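# Lift headset by headband, left gripper holding its cable

## Task

Using the right arm, keep the headset (the headset itself, not its cable) motionless by gripping its headband. The right gripper must be commanded fully shut, with its fingers pinching the headband and touching nothing else. The headset's lowest point must be roughly a hand's length or more above the table, and no part of it may extend beyond the table edge. Apart from its own cable, only the right fingers may touch the headset, though the left arm is also allowed to. The left gripper must hold the cable firmly, well inside its finger pads rather than at the tips or edges, at a point lower than where the cable exits the ear cup. The cable between the ear cup and that grip must be well above the table and touch nothing except itself, the headset and the arms. If the left arm were removed, no part of the headset may drop more than a little. The cable's free end must not hang lower than the tabletop. If that end ever drops far below the tabletop or goes far past the table edge, whether held or not, the task has failed. Once everything holds, declare completion. Anything the robot is holding in place at the end, other than this requested hold, does not count as achieved.

## Robot and tools

Robot: two arms, left_arm and right_arm. These are only names and do not mean sides of a picture. Each arm has six joints in this fixed order: waist, shoulder, elbow, wrist pitch, wrist yaw, wrist roll. Each arm also has a parallel gripper. The fingers point along the gripper's +z axis and close along its y axis. The reported hand position is the point between the finger pads, about 1 cm short of the fingertips. That reading gets less accurate at long reach.

World frame: one frame is shared by both arms and all cameras. Its origin is on the tabletop midway between the arms. +z is up, +x points out over the table, and left_arm sits on the +y side. Positions are in metres and orientations are quaternions in wxyz order.

execute_actions takes "actions", a list with at most one item, plus an optional "pictures" boolean.
- Empty list: nothing is commanded. It returns the current state together with images.
- A wait, {"steps": N} with N up to 300: returns once N control steps (1/30 s each) have passed since the previous result. Your reply time counts toward those steps.
- A motion, {"rows": [...], "steps": N}: N runs from 3 to 15 and defaults to 15. You may give 1 to 15 rows. Each row covers one step, and the last row repeats for any remaining steps.

A row is a single list of 14 numbers covering both arms, each between -1 and 1. Entries 1-6 are left_arm's joint values in the order above and entry 7 is left_arm's gripper opening. Entries 8-14 are the same seven values for right_arm. You must always send all 14, even when only one arm should move.

Joint entries are offsets, not poses. They are measured from the joint angles shown in the most recent result that lists them. Before any result has shown them, and for later calls within the same reply, they are measured from where the arm is when the action begins. A value of 1.0 equals 1.202 rad for the waist, 1.258 for the shoulder, 1.238 for the elbow, 2.073 for wrist pitch, and 2.022 for wrist yaw and wrist roll. Sending all zeros is not a pause. It pulls the arm back to that reference.

The gripper entry is absolute: +1 is fully open and -1 is fully shut. Away from the extremes, the fingers go to where grip_measured would read the commanded value. To hold something, command a value below grip_measured: about 0.03 lower gives a secure grip, and a smaller gap grips more gently. For the headband the task requires exactly -1. Each finger pad pushes with at most roughly 50-62 N, and less on very thin parts (under about 2 mm).

Joint ranges in radians, same for both arms:
- waist -2.618 to 3.054
- shoulder 0 to 3.142
- elbow 0 to 3.142
- wrist pitch -1.571 to 1.571
- wrist yaw -1.571 to 1.571
- wrist roll -2.094 to 2.094

A call is rejected, and nothing is sent, if it pushes a joint more than 0.036 rad beyond its range. Real ends can differ by up to that amount either way, and commands past them are cut off at the end. "joint sent to its limit" reports this, possibly for an earlier action that is still running. If that line does not appear, it does not prove there is more room. Friction can leave a joint up to about 0.031 rad short of its target, so steps smaller than that may not move it at all.

Speed: on each step a joint's target may lead its measured angle by at most 0.202 (waist), 0.258 (shoulder), 0.238 (elbow), 0.573 (wrist pitch) and 0.522 (yaw, roll) rad. If a step's targets would put the hand more than 70 mm from where it is, they are all scaled back. Large moves therefore take several calls or waits.

Timing: the last 3 steps of each motion run after its result is returned, while you think. Between calls the arms keep going toward the last row you sent. They stop once everything is nearly still or a step is HELD, and after that only a new motion makes them continue. Fingers that have not finished moving keep moving.

Result lines:
- The state line gives each gripper's position and quaternion.
- "Joint positions" and "Joint velocities" give, for each arm, six joint values (rad, rad/s) plus the finger-pad gap (m, m/s; 0.094 when fully open).
- grip_measured is the finger opening on the command scale. It can be off by about 1 mm, with a fixed error per gripper.
- "joint command not followed" means a clearance check changed or blocked some joint targets. The rest of the row still ran.
- HELD marks steps on which all or part of your row was not sent.
- MOTOR HOT appears from 75 °C. At 90 °C that arm halts for 10 s. At 100 °C the arm goes limp and drops what it holds. Both are reported as OVER-TEMPERATURE FAULT. Avoid keeping loads held longer than needed.

zoom_image takes "camera" (cam_head_left, cam_head_right, cam_high, cam_low, cam_left_wrist, cam_right_wrist) and "region" [x0, y0, x1, y1]. The region is in pixels of that camera's latest image, measured from its top-left corner, and can be at most 504x504. Wrist images are 616x616 and all others are 504x504. Camera calibrations come with the session. Wrist camera poses follow their arm's joint readings. Images arrive only with an empty action list or "pictures": true.

finished_scene takes "scene", the number of the current scene. It ends the scene for good, so call it only once the hold is stable. A reply that contains no tool call also ends everything.

Suggested sequence:
1. Look at the scene.
2. Grasp the headband with the right gripper and shut it to -1.
3. Take the cable below the ear cup, centred between the left pads.
4. Lift until the headset is well above the table and inside its edge, with the cable's free end kept at or above table height.
5. Check the images, then finish.

Things to avoid:
- Hard contact or pressing between the arms.
- Dropping the headset.
- Knocking anything off the table.
- Slamming into the table.
- Jerky motions.

Brief external tugs or pushes may happen, so confirm the hold is still good before finishing.

Each tool is called after "Call:" as name(argument=value, ...) on one line, values as JSON.

## Session

Call:
execute_actions(actions=[])

Scene clock: 0.00 s of 4200.00 s.
left_arm: end_effector_position=(+0.1572, -0.1528, +0.2208) grip_measured=+1.000 end_effector_quat_wxyz=(+0.570, +0.536, +0.573, -0.243) | right_arm: end_effector_position=(+0.3653, -0.5942, +0.1807) grip_measured=+1.000 end_effector_quat_wxyz=(+0.406, -0.213, +0.884, -0.089)
Joint positions: left_arm=[-1.038  1.486  0.845  0.406 -0.08   0.329  0.094] | right_arm=[-0.738  1.665  1.334 -0.62  -0.638 -1.147  0.094]
Joint velocities: left_arm=[-0.002  0.012 -0.032 -0.022 -0.022 -0.022  0.   ] | right_arm=[-0.007  0.037 -0.012  0.007 -0.022  0.022  0.   ]

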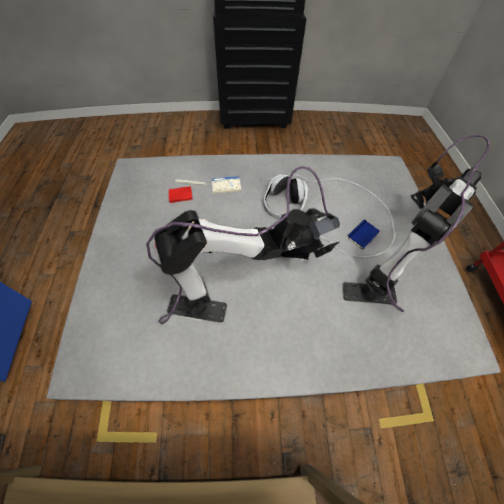

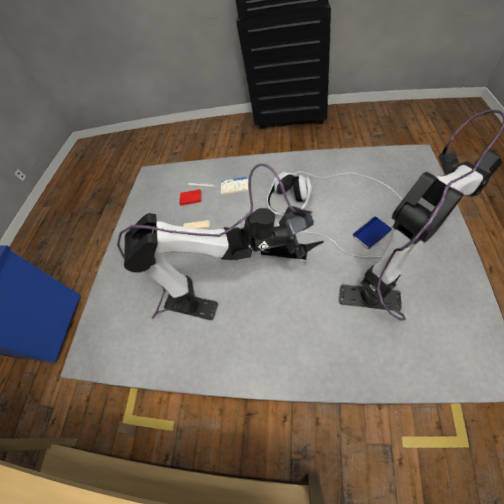

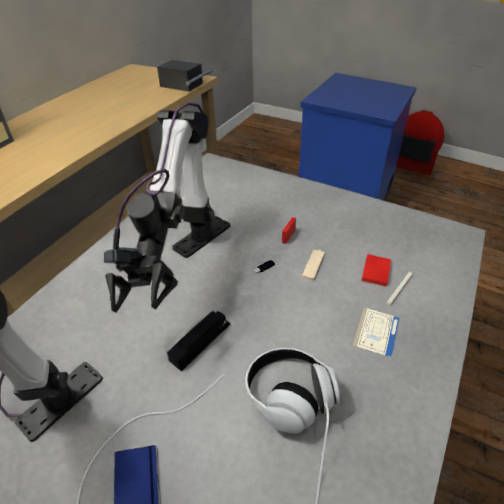

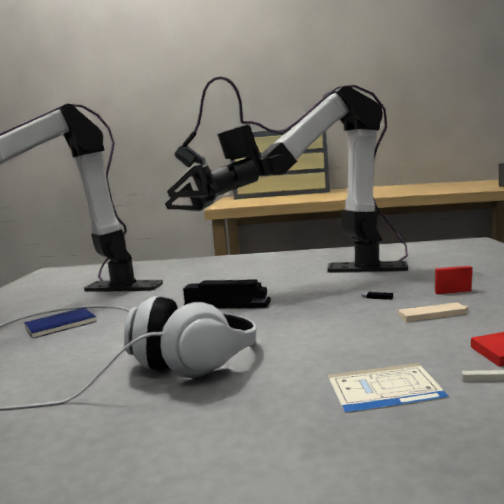

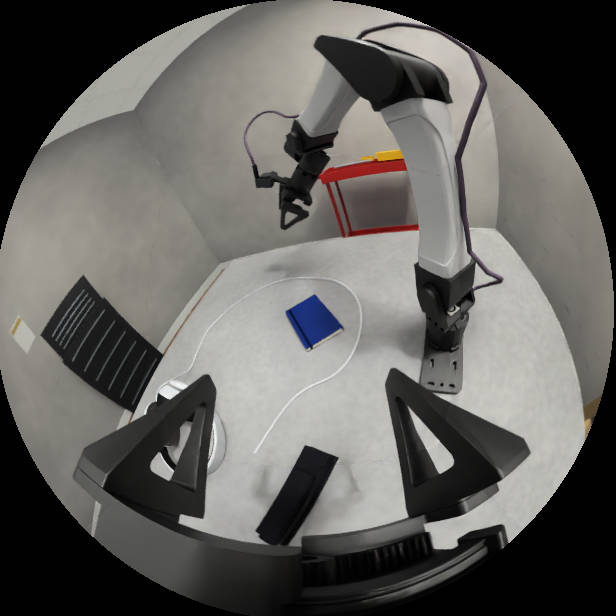

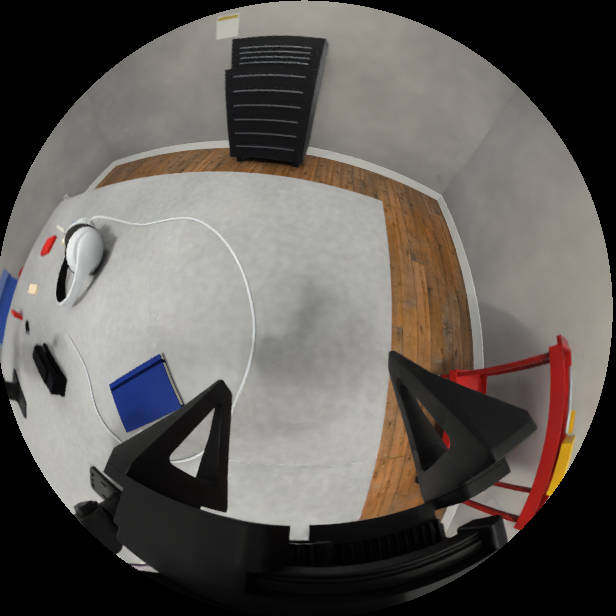

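Call:
zoom_image(camera="cam_head_left", region=[230, 140, 430, 320])

Call:
zoom_image(camera="cam_high", region=[200, 300, 400, 504])

Call:
zoom_image(camera="cam_low", region=[0, 250, 300, 450])

Region (230, 140, 430, 320) of cam_head_left's 504x504 image, scaled by 2.520, with more detail than that image has; it fills the top 454 rows of this view, and the rest is white.

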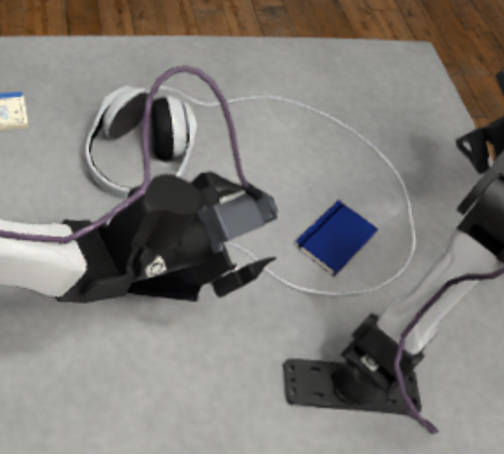

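Region (200, 300, 400, 504) of cam_high's 504x504 image, scaled by 2.471, with more detail than that image has; it fills the left 494 columns of this view, and the rest is white.

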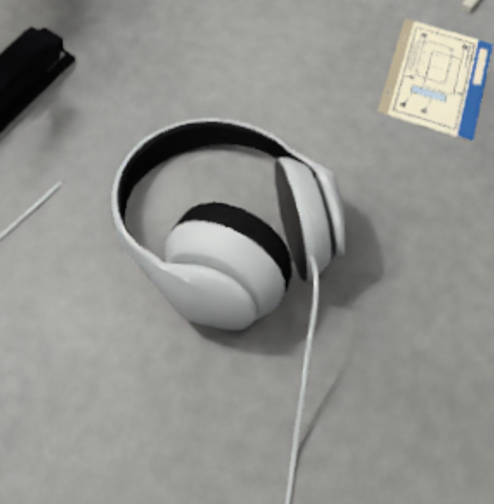

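Region (0, 250, 300, 450) of cam_low's 504x504 image, scaled by 1.680, with more detail than that image has.

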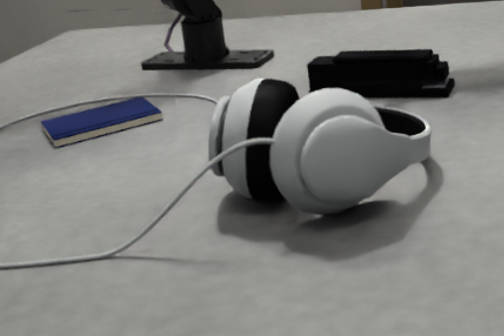

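Call:
execute_actions(actions=[{"rows": [[0.6,0,0,0,0,0,1, 0.5,0,0,0,0,0,1]], "steps": 15}])

Scene clock: 6.13 s of 4200.00 s.
left_arm: end_effector_position=(+0.3977, +0.0522, +0.2208) grip_measured=+1.000 end_effector_quat_wxyz=(+0.618, +0.312, +0.720, -0.037) | right_arm: end_effector_position=(+0.4524, -0.3468, +0.1816) grip_measured=+1.000 end_effector_quat_wxyz=(+0.416, -0.471, +0.776, +0.039)
Joint positions: left_arm=[-0.35   1.486  0.845  0.406 -0.08   0.33   0.094] | right_arm=[-0.121  1.665  1.334 -0.616 -0.642 -1.146  0.094]
Joint velocities: left_arm=[ 1.311 -0.002 -0.012  0.007 -0.198 -0.066  0.   ] | right_arm=[ 0.618  0.002 -0.017 -0.051 -0.095 -0.022  0.   ]
Steps of this call (steps 1 to 90: nothing new was sent; then 2.73 s passed at rest; steps 91 to 102: the first 12 steps of this action). Readings (joint positions):
91: left_arm=[-1.019 1.486 0.845 0.406 -0.069 0.330] | right_arm=[-0.721 1.665 1.334 -0.620 -0.630 -1.146]
92: left_arm=[-0.978 1.486 0.845 0.406 -0.063 0.330] | right_arm=[-0.686 1.665 1.334 -0.619 -0.624 -1.146]
94: left_arm=[-0.857 1.486 0.845 0.406 -0.063 0.330] | right_arm=[-0.575 1.665 1.334 -0.618 -0.624 -1.146]
98: left_arm=[-0.596 1.486 0.845 0.406 -0.070 0.330] | right_arm=[-0.321 1.665 1.334 -0.617 -0.627 -1.146]
102: the state above

Call:
execute_actions(actions=[{"rows": [[0.2,0,0,0,0,0,1, 0.2,0.07,0.14,-0.07,0.08,0.11,1],[0.4,0,0,0,0,0,1, 0.4,0.14,0.28,-0.14,0.16,0.22,1],[0.666,0,0,0,0,0,1, 0.834,0.286,0.561,-0.283,0.3175,0.443,1]], "steps": 15}])

Call:
execute_actions(actions=[{"steps": 30}], pictures=true)

Scene clock: 9.27 s of 4200.00 s.
left_arm: end_effector_position=(+0.4486, +0.3880, +0.2208) grip_measured=+1.000 end_effector_quat_wxyz=(+0.590, +0.030, +0.784, +0.190) | right_arm: end_effector_position=(+0.4709, -0.1322, +0.1716) grip_measured=+1.000 end_effector_quat_wxyz=(+0.217, -0.380, +0.898, +0.041)
Joint positions: left_arm=[ 0.392  1.486  0.845  0.406 -0.079  0.33   0.094] | right_arm=[ 0.541  2.048  1.99  -1.074 -0.082 -0.387  0.094]
Joint velocities: left_arm=[ 1.604 -0.002  0.002 -0.037 -0.154 -0.007  0.   ] | right_arm=[ 1.629 -0.11   0.281 -0.359  0.359  0.623  0.   ]
Steps of this call (steps 1 to 3: the last 3 steps of your previous action; steps 4 to 30: the robot went on to your last target; steps 31 to 82: nothing new was sent; steps 83 to 94: the first 12 steps of this action). Readings (joint positions):
83: left_arm=[-0.291 1.486 0.845 0.406 -0.075 0.330] | right_arm=[-0.108 1.677 1.364 -0.654 -0.613 -1.113]
84: left_arm=[-0.249 1.486 0.845 0.406 -0.068 0.330] | right_arm=[-0.066 1.715 1.435 -0.712 -0.556 -1.041]
86: left_arm=[-0.128 1.486 0.845 0.406 -0.068 0.330] | right_arm=[0.055 1.842 1.629 -0.852 -0.378 -0.848]
90: left_arm=[0.134 1.486 0.845 0.406 -0.072 0.330] | right_arm=[0.304 2.047 1.918 -1.014 -0.156 -0.519]
94: the state above

Scene clock: 10.27 s of 4200.00 s.
left_arm: end_effector_position=(+0.4405, +0.4189, +0.2208) grip_measured=+1.000 end_effector_quat_wxyz=(+0.582, +0.002, +0.785, +0.212) | right_arm: end_effector_position=(+0.3697, -0.0164, +0.1724) grip_measured=+1.000 end_effector_quat_wxyz=(+0.174, -0.469, +0.864, +0.047)
Joint positions: left_arm=[ 0.457  1.486  0.845  0.406 -0.088  0.33   0.094] | right_arm=[ 0.883  2.038  2.011 -1.182 -0.008 -0.257  0.094]
Joint velocities: left_arm=[-0.012 -0.017 -0.017 -0.007 -0.007 -0.007  0.   ] | right_arm=[ 0.007  0.007 -0.007 -0.007 -0.051  0.007  0.   ]
Kept back: nothing.
Steps of this call (steps 1 to 3: the last 3 steps of your previous action; steps 4 to 30: the robot went on to your last target). Readings (joint positions):
1: left_arm=[0.437 1.486 0.845 0.406 -0.085 0.330] | right_arm=[0.600 2.044 1.999 -1.083 -0.070 -0.367]
2: left_arm=[0.462 1.486 0.845 0.406 -0.091 0.330] | right_arm=[0.658 2.041 2.004 -1.092 -0.061 -0.350]
4: left_arm=[0.472 1.486 0.845 0.406 -0.093 0.330] | right_arm=[0.775 2.038 2.010 -1.107 -0.045 -0.321]
8: left_arm=[0.458 1.486 0.845 0.406 -0.089 0.330] | right_arm=[0.924 2.038 2.011 -1.145 -0.040 -0.287]
30: the state above
All arms were judged still, so your last target was given up. Only a new action makes them travel on or press farther. Fingers that are still opening or closing keep moving.
camera_calibration (this result's frames):
cam_left_wrist: T_world_to_cam=[[0.201639, -0.908517, -0.365976, 0.367737], [-0.738258, 0.104578, -0.666362, 0.471547], [0.643674, 0.404549, -0.649633, -0.221133], [0, 0, 0, 1]] pos_world=[0.416311, 0.374241, 0.305148]
cam_right_wrist: T_world_to_cam=[[0.688376, -0.725342, -0.00422355, -0.264077], [-0.718525, -0.682681, 0.132923, 0.269685], [-0.0992976, -0.0884659, -0.991117, 0.297852], [0, 0, 0, 1]] pos_world=[0.405136, 0.0189123, 0.258243]

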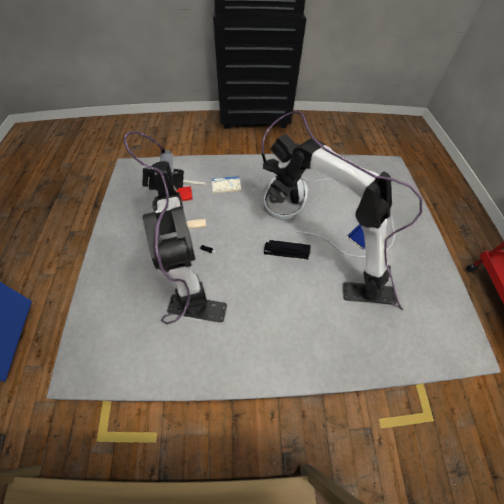

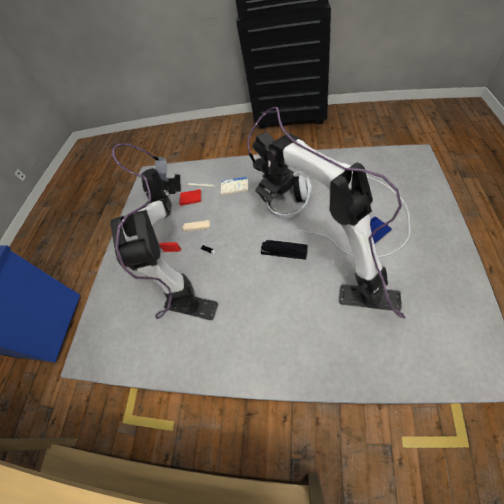

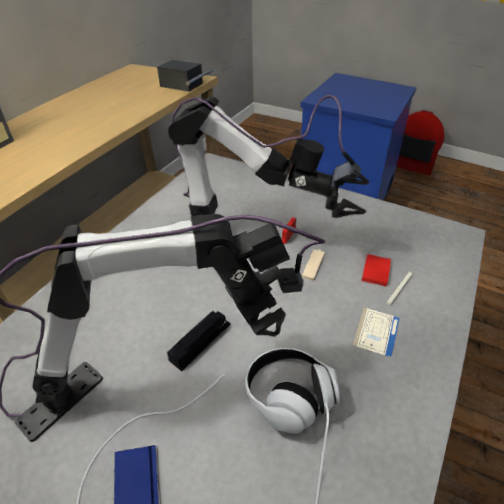

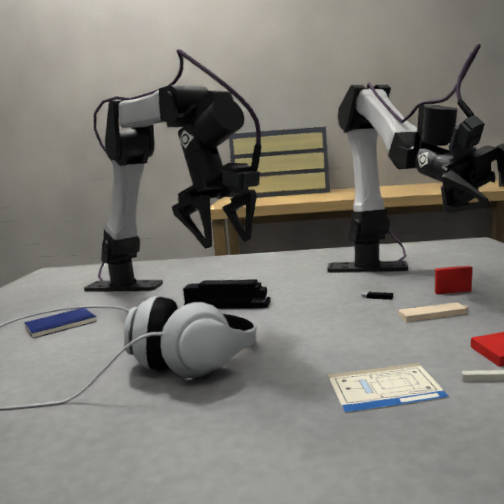

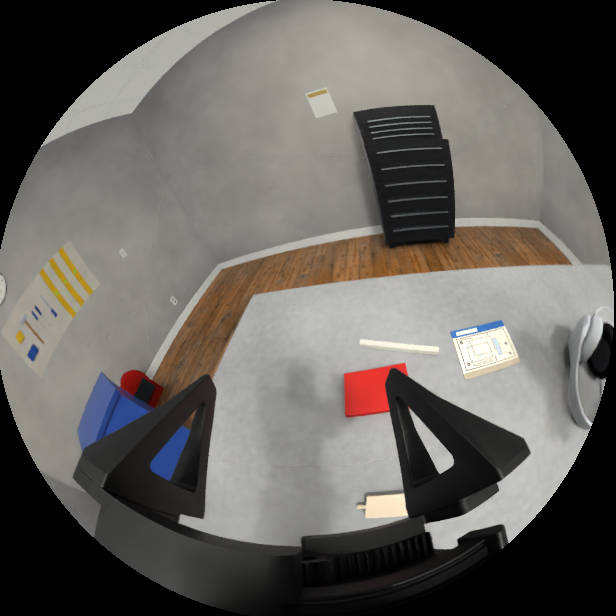

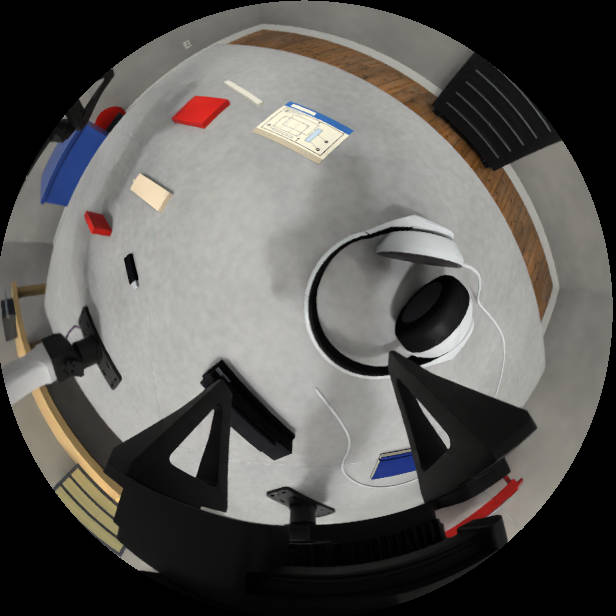

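Call:
zoom_image(camera="cam_right_wrist", region=[270, 190, 530, 420])

Region (270, 190, 530, 420) of cam_right_wrist's 616x616 image, scaled by 1.938, with more detail than that image has; it fills the top 446 rows of this view, and the rest is white.

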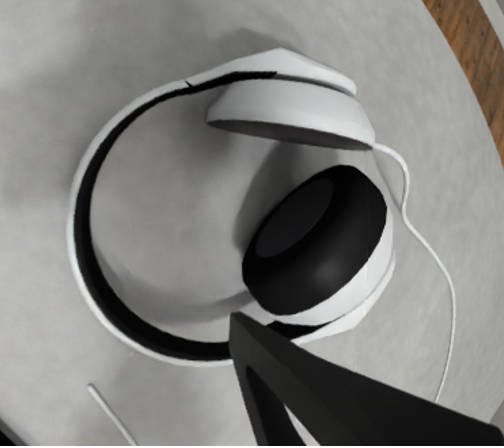

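Call:
zoom_image(camera="cam_low", region=[110, 280, 290, 400])

Call:
zoom_image(camera="cam_high", region=[230, 310, 360, 450])

Region (110, 280, 290, 400) of cam_low's 504x504 image, scaled by 2.800, with more detail than that image has.

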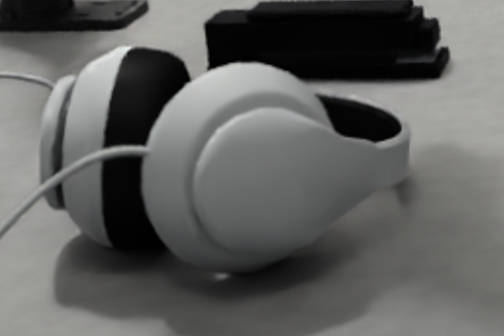

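Region (230, 310, 360, 450) of cam_high's 504x504 image, scaled by 3.600, with more detail than that image has; it fills the left 468 columns of this view, and the rest is white.

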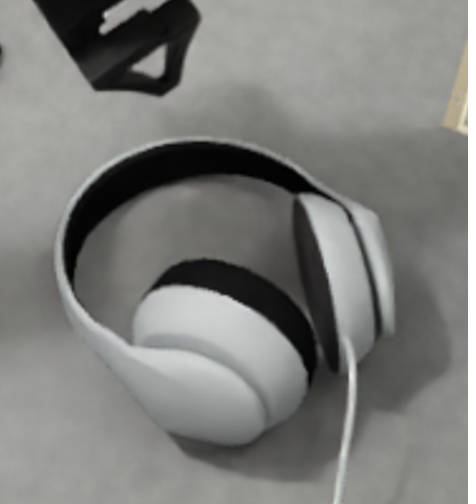

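Call:
execute_actions(actions=[{"rows": [[0,0,0,0,0,0,1, -0.016,0.04,-0.044,0.04,-0.024,-0.013,0.8],[0,0,0,0,0,0,1, -0.032,0.08,-0.0887,0.0818,-0.0488,-0.0262,0.6]], "steps": 15}], pictures=true)

Scene clock: 13.77 s of 4200.00 s.
left_arm: end_effector_position=(+0.4405, +0.4189, +0.2208) grip_measured=+1.000 end_effector_quat_wxyz=(+0.582, +0.002, +0.785, +0.212) | right_arm: end_effector_position=(+0.3806, -0.0083, +0.1019) grip_measured=+0.602 end_effector_quat_wxyz=(+0.132, -0.481, +0.863, +0.073)
Joint positions: left_arm=[ 0.457  1.486  0.845  0.406 -0.088  0.33   0.094] | right_arm=[ 0.852  2.145  1.912 -1.048 -0.09  -0.3    0.075]
Joint velocities: left_arm=[-0.007  0.002 -0.022  0.037 -0.095 -0.037  0.   ] | right_arm=[-0.017 -0.046 -0.012  0.154 -0.081 -0.051 -0.   ]
Steps of this call (steps 1 to 90: nothing new was sent; then 0.10 s passed at rest; steps 91 to 102: the first 12 steps of this action). Readings (joint positions):
91: left_arm=[0.457 1.486 0.845 0.406 -0.088 0.330] | right_arm=[0.882 2.039 2.006 -1.173 -0.014 -0.260]
92: left_arm=[0.457 1.486 0.845 0.406 -0.088 0.330] | right_arm=[0.879 2.043 1.991 -1.146 -0.030 -0.268]
94: left_arm=[0.457 1.486 0.845 0.406 -0.088 0.330] | right_arm=[0.869 2.066 1.960 -1.093 -0.057 -0.281]
98: left_arm=[0.457 1.486 0.845 0.406 -0.088 0.330] | right_arm=[0.853 2.133 1.921 -1.054 -0.080 -0.294]
102: the state above
camera_calibration (this result's frames):
cam_left_wrist: T_world_to_cam=[[0.201639, -0.908517, -0.365976, 0.367737], [-0.738258, 0.104578, -0.666362, 0.471547], [0.643674, 0.404549, -0.649633, -0.221133], [0, 0, 0, 1]] pos_world=[0.416311, 0.374241, 0.305148]
cam_right_wrist: T_world_to_cam=[[0.709529, -0.700982, -0.0720579, -0.266933], [-0.678749, -0.707324, 0.197468, 0.270535], [-0.18939, -0.0912, -0.977657, 0.262662], [0, 0, 0, 1]] pos_world=[0.422767, 0.0281947, 0.184137]

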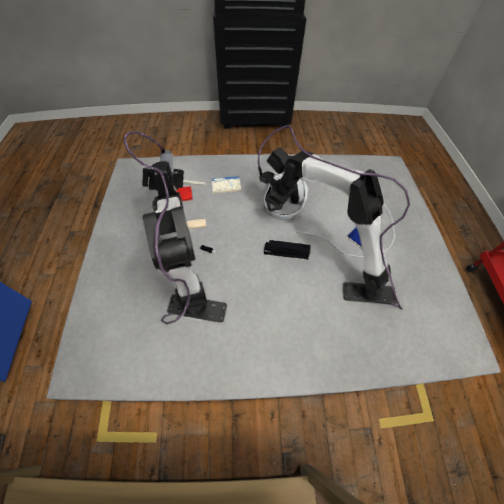

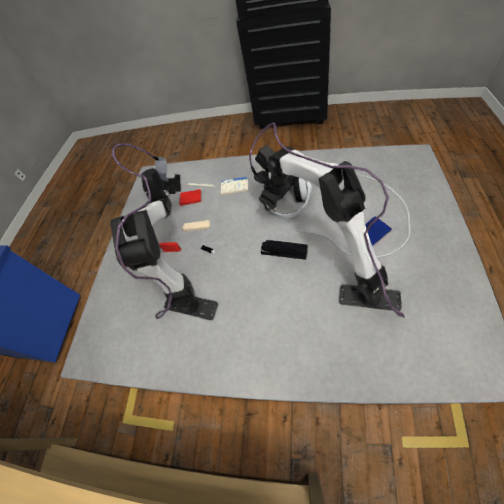

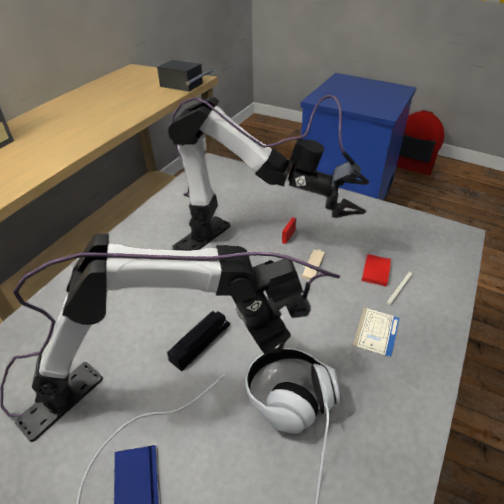

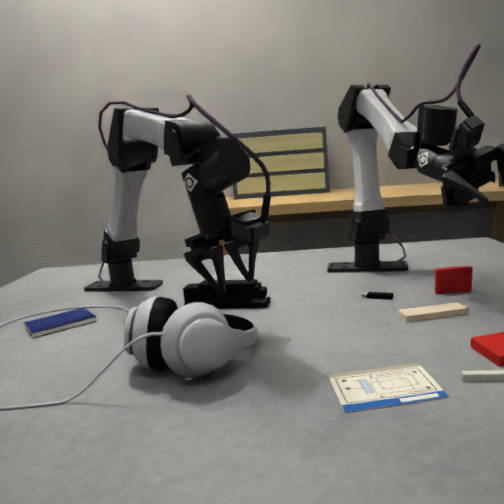

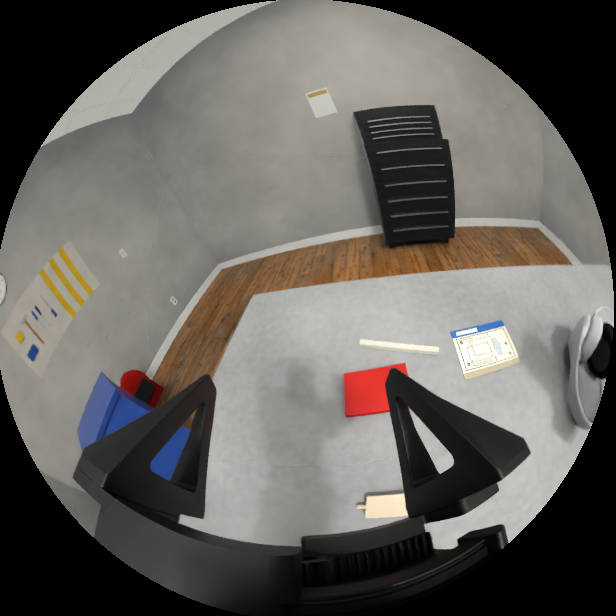

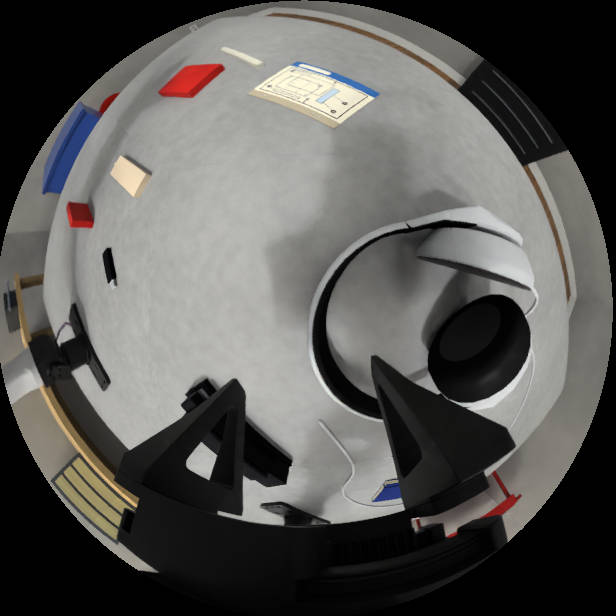

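Call:
zoom_image(camera="cam_right_wrist", region=[220, 200, 480, 440])

Region (220, 200, 480, 440) of cam_right_wrist's 616x616 image, scaled by 1.938, with more detail than that image has; it fills the top 465 rows of this view, and the rest is white.

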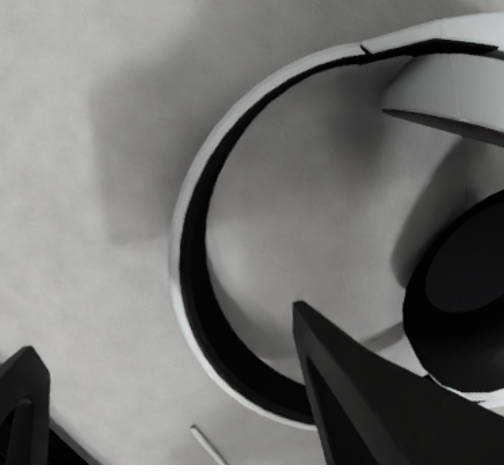

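Call:
execute_actions(actions=[{"rows": [[0,0,0,0,0,0,1, -0.005,0,-0.03,0.018,0,0,0.5],[0,0,0,0,0,0,1, -0.01,0,-0.06,0.036,0,0,0.5],[0,0,0,0,0,0,1, -0.015,0,-0.09,0.054,0,0,0.5],[0,0,0,0,0,0,1, -0.02,0,-0.12,0.073,0,0,0.5],[0,0,0,0,0,0,1, -0.02,0,-0.15,0.09,0,0,0.5],[0,0,0,0,0,0,1, -0.021,0.002,-0.172,0.104,-0.008,-0.005,0.5]], "steps": 15}], pictures=true)

Scene clock: 15.63 s of 4200.00 s.
left_arm: end_effector_position=(+0.4405, +0.4189, +0.2208) grip_measured=+1.000 end_effector_quat_wxyz=(+0.582, +0.002, +0.785, +0.212) | right_arm: end_effector_position=(+0.3740, -0.0218, +0.0489) grip_measured=+0.502 end_effector_quat_wxyz=(+0.112, -0.477, +0.869, +0.072)
Joint positions: left_arm=[ 0.457  1.486  0.845  0.406 -0.088  0.33   0.094] | right_arm=[ 0.836  2.147  1.713 -0.888 -0.099 -0.303  0.071]
Joint velocities: left_arm=[-0.002  0.017 -0.002  0.007  0.022  0.051  0.   ] | right_arm=[-0.002 -0.002 -0.007  0.256 -0.037 -0.007 -0.   ]
Steps of this call (steps 1 to 3: the last 3 steps of your previous action; steps 4 to 30: the robot went on to your last target; steps 31 to 44: nothing new was sent; steps 45 to 56: the first 12 steps of this action). Readings (joint positions):
45: left_arm=[0.457 1.486 0.845 0.406 -0.088 0.330] | right_arm=[0.852 2.144 1.910 -1.026 -0.099 -0.303]
46: left_arm=[0.457 1.486 0.845 0.406 -0.088 0.330] | right_arm=[0.852 2.143 1.901 -1.016 -0.099 -0.303]
48: left_arm=[0.457 1.486 0.845 0.406 -0.088 0.330] | right_arm=[0.850 2.137 1.854 -0.976 -0.099 -0.303]
52: left_arm=[0.457 1.486 0.845 0.406 -0.088 0.330] | right_arm=[0.840 2.140 1.735 -0.907 -0.099 -0.303]
56: the state above
camera_calibration (this result's frames):
cam_left_wrist: T_world_to_cam=[[0.201639, -0.908517, -0.365976, 0.367737], [-0.738258, 0.104578, -0.666362, 0.471547], [0.643674, 0.404549, -0.649633, -0.221133], [0, 0, 0, 1]] pos_world=[0.416311, 0.374241, 0.305148]
cam_right_wrist: T_world_to_cam=[[0.699683, -0.709615, -0.0830085, -0.271552], [-0.678021, -0.696134, 0.235974, 0.265005], [-0.225236, -0.108825, -0.968208, 0.220862], [0, 0, 0, 1]] pos_world=[0.419425, 0.0158172, 0.128765]

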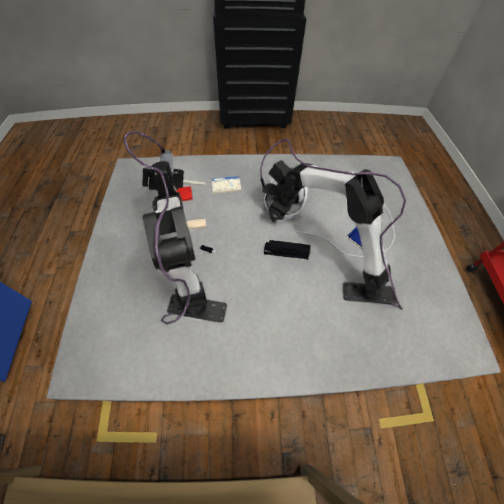

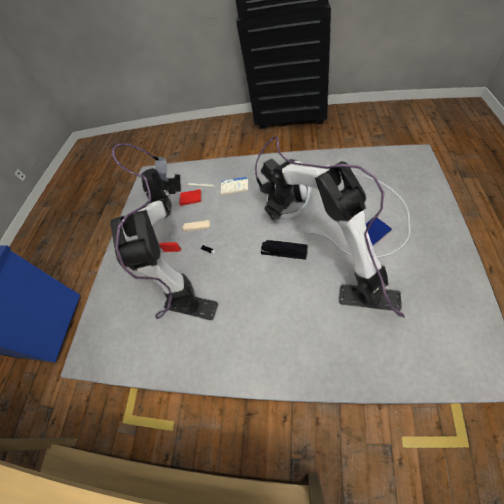

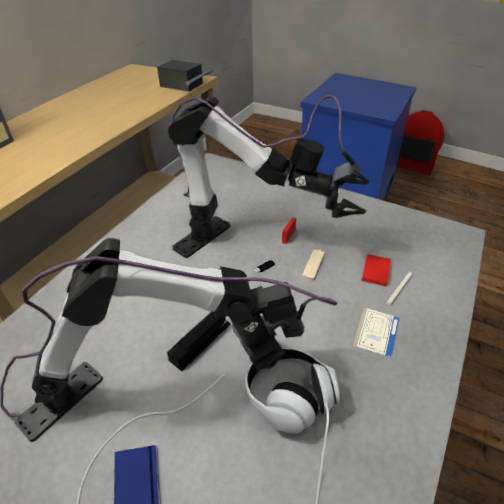

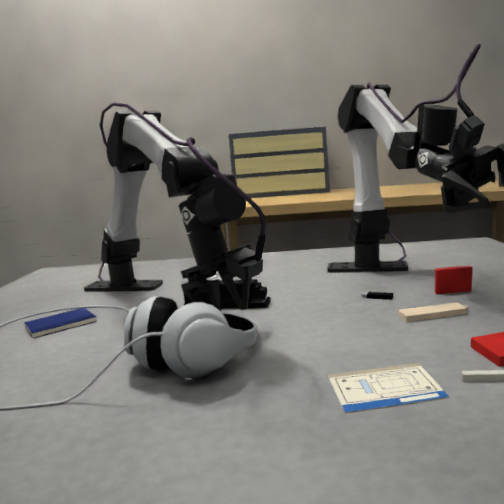

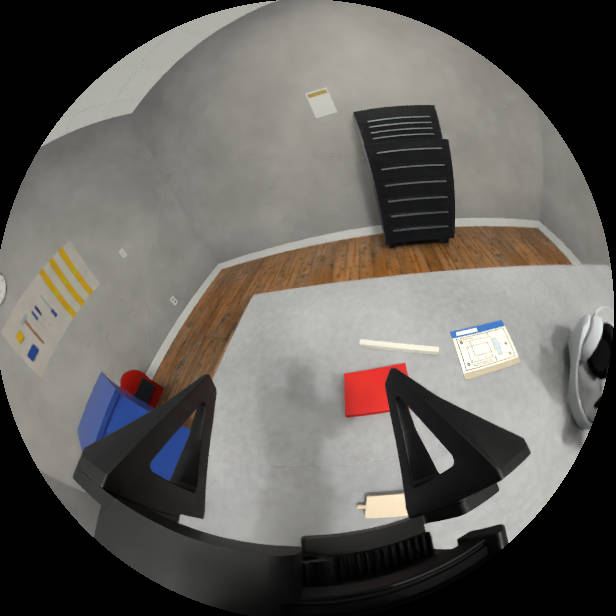

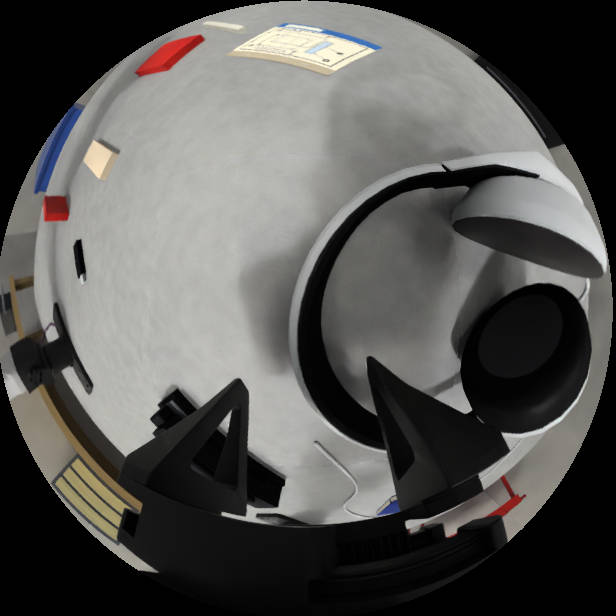

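Call:
execute_actions(actions=[])

Scene clock: 15.73 s of 4200.00 s.
left_arm: end_effector_position=(+0.4405, +0.4189, +0.2208) grip_measured=+1.000 end_effector_quat_wxyz=(+0.582, +0.002, +0.785, +0.212) | right_arm: end_effector_position=(+0.3781, -0.0184, +0.0503) grip_measured=+0.502 end_effector_quat_wxyz=(+0.123, -0.477, +0.867, +0.074)
Joint positions: left_arm=[ 0.457  1.486  0.845  0.406 -0.088  0.33   0.094] | right_arm=[ 0.836  2.147  1.713 -0.865 -0.099 -0.303  0.071]
Joint velocities: left_arm=[ 0.002 -0.007  0.007 -0.022 -0.007 -0.022  0.   ] | right_arm=[ 0.012  0.022 -0.002  0.037 -0.007  0.125  0.   ]
Kept back: nothing.
Steps of this call (steps 1 to 3: the last 3 steps of your previous action). Readings (joint positions):
1: left_arm=[0.457 1.486 0.845 0.406 -0.088 0.330] | right_arm=[0.836 2.147 1.713 -0.879 -0.099 -0.303]
2: left_arm=[0.457 1.486 0.845 0.406 -0.088 0.330] | right_arm=[0.836 2.147 1.713 -0.870 -0.099 -0.303]
3: the state above
camera_calibration (this result's frames):
cam_left_wrist: T_world_to_cam=[[0.201639, -0.908517, -0.365976, 0.367737], [-0.738258, 0.104578, -0.666362, 0.471547], [0.643674, 0.404549, -0.649633, -0.221133], [0, 0, 0, 1]] pos_world=[0.416311, 0.374241, 0.305148]
cam_right_wrist: T_world_to_cam=[[0.701161, -0.708348, -0.0813436, -0.272463], [-0.681811, -0.699484, 0.214138, 0.27229], [-0.208582, -0.0946839, -0.973411, 0.217759], [0, 0, 0, 1]] pos_world=[0.422112, 0.0180823, 0.131498]

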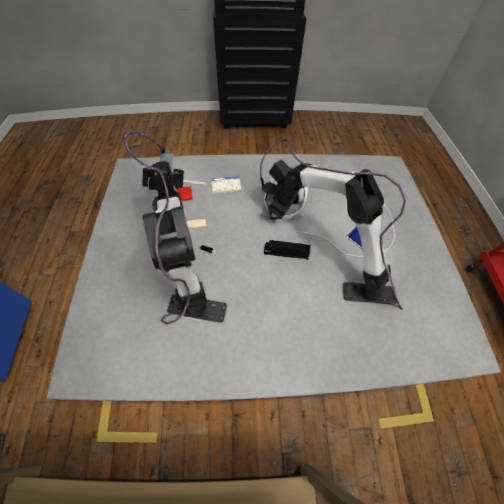

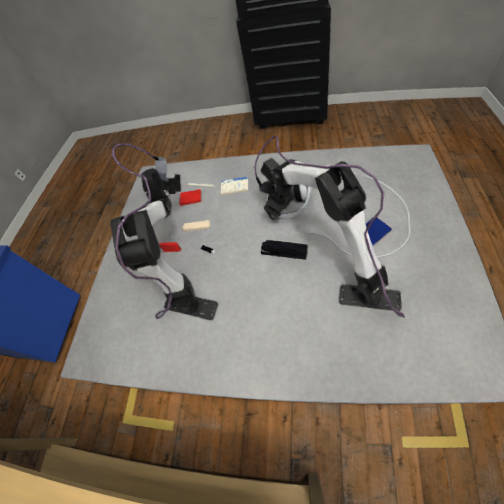

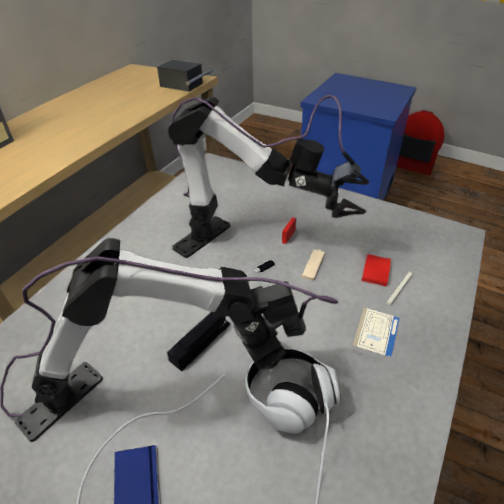

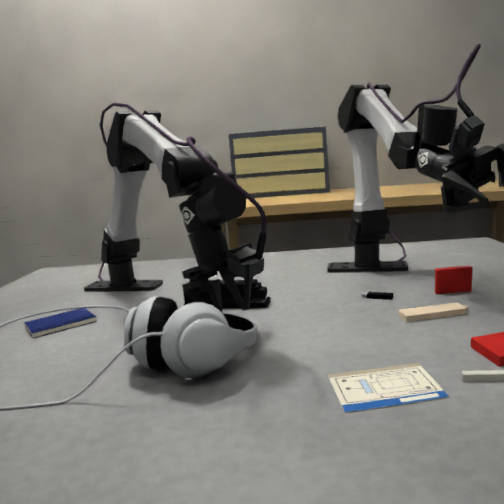

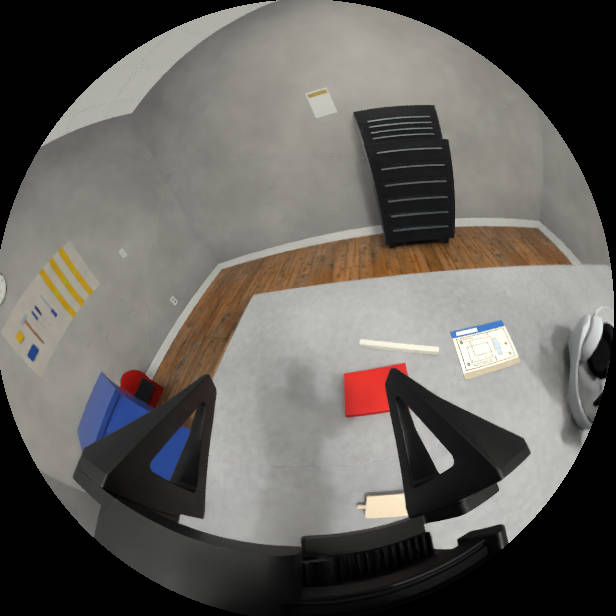

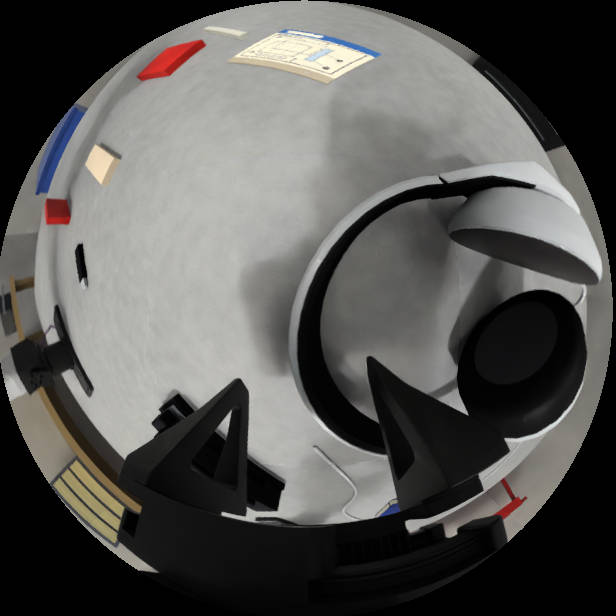

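Call:
zoom_image(camera="cam_low", region=[170, 250, 300, 370])

Call:
zoom_image(camera="cam_high", region=[220, 290, 350, 420])

Region (170, 250, 300, 370) of cam_low's 504x504 image, scaled by 3.877, with more detail than that image has; it fills the top 465 rows of this view, and the rest is white.

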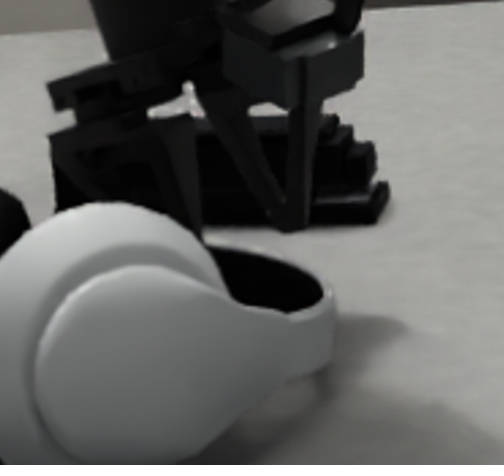

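Region (220, 290, 350, 420) of cam_high's 504x504 image, scaled by 3.877, with more detail than that image has.

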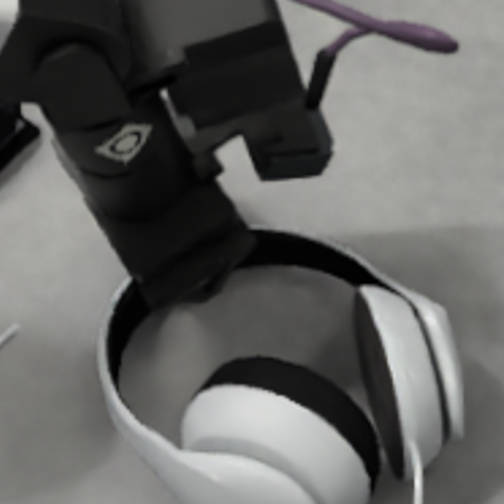

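Call:
execute_actions(actions=[{"rows": [[0,0,0,0,0,0,1, 0,0.015,0,0,0,0,0.5],[0,0,0,0,0,0,1, 0,0.03,0,0,0,0,0.5],[0,0,0,0,0,0,1, 0,0.04,0,0,0,0,0.5]], "steps": 12}], pictures=true)

Scene clock: 16.87 s of 4200.00 s.
left_arm: end_effector_position=(+0.4405, +0.4189, +0.2208) grip_measured=+1.000 end_effector_quat_wxyz=(+0.582, +0.002, +0.785, +0.212) | right_arm: end_effector_position=(+0.3794, -0.0173, +0.0365) grip_measured=+0.502 end_effector_quat_wxyz=(+0.116, -0.477, +0.868, +0.073)
Joint positions: left_arm=[ 0.457  1.486  0.845  0.406 -0.088  0.33   0.094] | right_arm=[ 0.836  2.179  1.713 -0.849 -0.099 -0.303  0.071]
Joint velocities: left_arm=[-0.002 -0.017 -0.007  0.007 -0.007  0.007  0.   ] | right_arm=[-0.002  0.061 -0.002 -0.007 -0.095 -0.022  0.001]
Steps of this call (steps 1 to 25: the robot went on to your last target; steps 26 to 34: the first 9 steps of this action). Readings (joint positions):
26: left_arm=[0.457 1.486 0.845 0.406 -0.088 0.330] | right_arm=[0.836 2.147 1.713 -0.848 -0.099 -0.303]
27: left_arm=[0.457 1.486 0.845 0.406 -0.088 0.330] | right_arm=[0.836 2.148 1.713 -0.848 -0.099 -0.303]
29: left_arm=[0.457 1.486 0.845 0.406 -0.088 0.330] | right_arm=[0.836 2.155 1.713 -0.848 -0.099 -0.303]
33: left_arm=[0.457 1.486 0.845 0.406 -0.088 0.330] | right_arm=[0.836 2.177 1.713 -0.848 -0.099 -0.303]
34: the state above
camera_calibration (this result's frames):
cam_left_wrist: T_world_to_cam=[[0.201639, -0.908517, -0.365976, 0.367737], [-0.738258, 0.104578, -0.666362, 0.471547], [0.643674, 0.404549, -0.649633, -0.221133], [0, 0, 0, 1]] pos_world=[0.416311, 0.374241, 0.305148]
cam_right_wrist: T_world_to_cam=[[0.70017, -0.709163, -0.08276, -0.273325], [-0.679134, -0.697281, 0.229297, 0.275358], [-0.220316, -0.104342, -0.969832, 0.208877], [0, 0, 0, 1]] pos_world=[0.424398, 0.019964, 0.116816]

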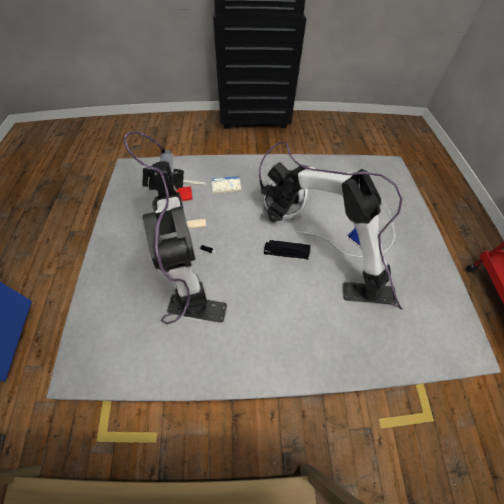

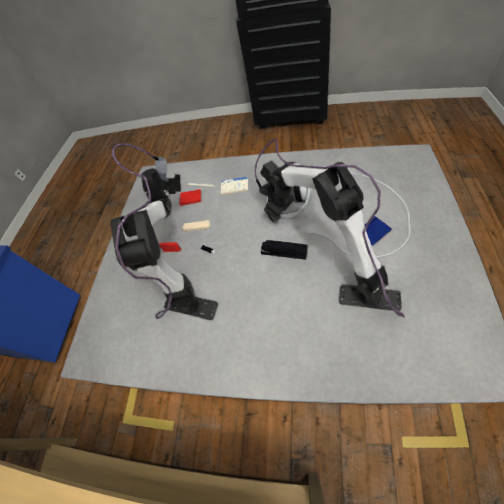

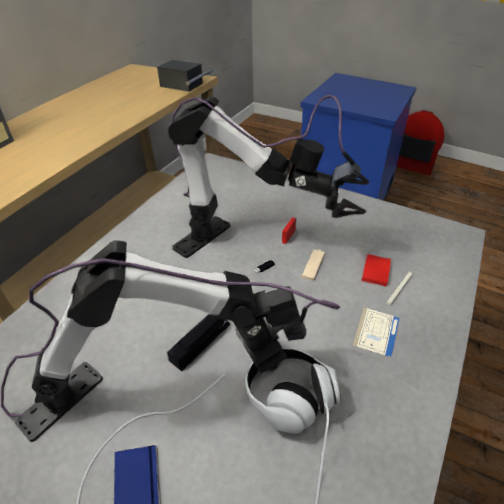

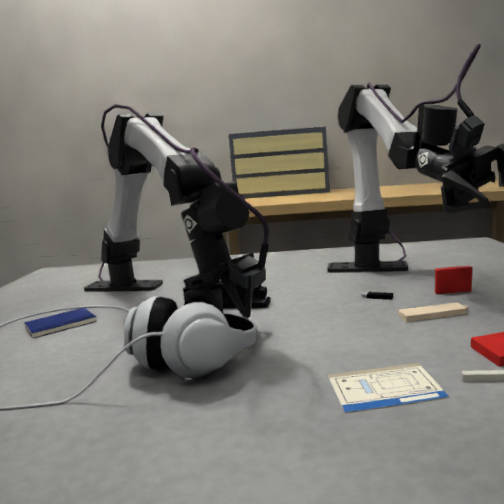

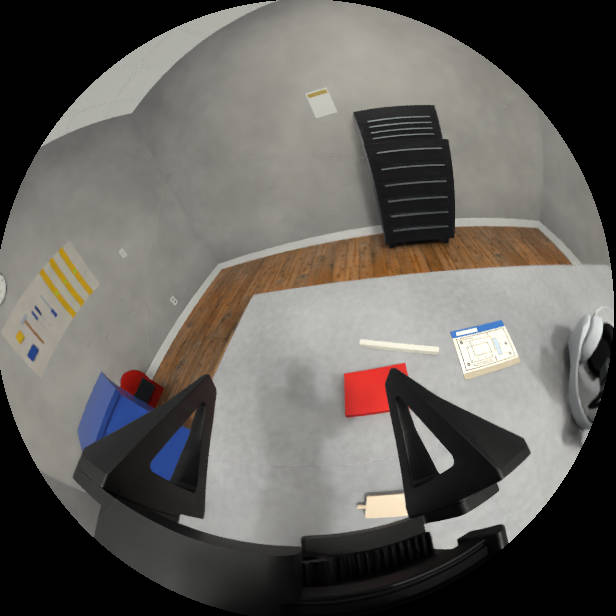

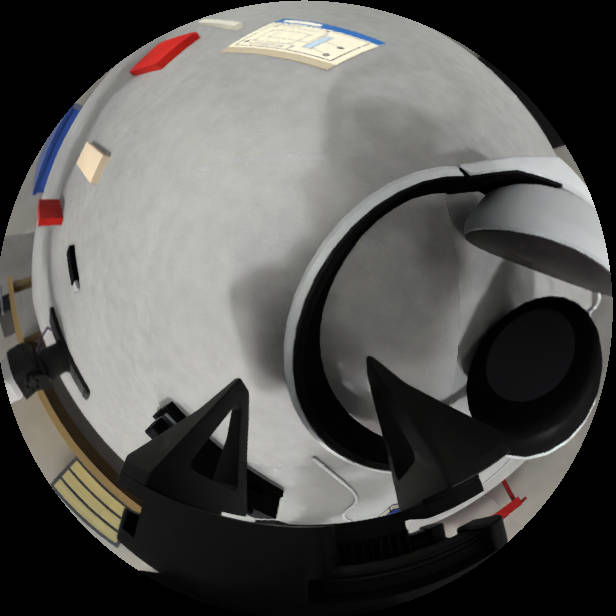

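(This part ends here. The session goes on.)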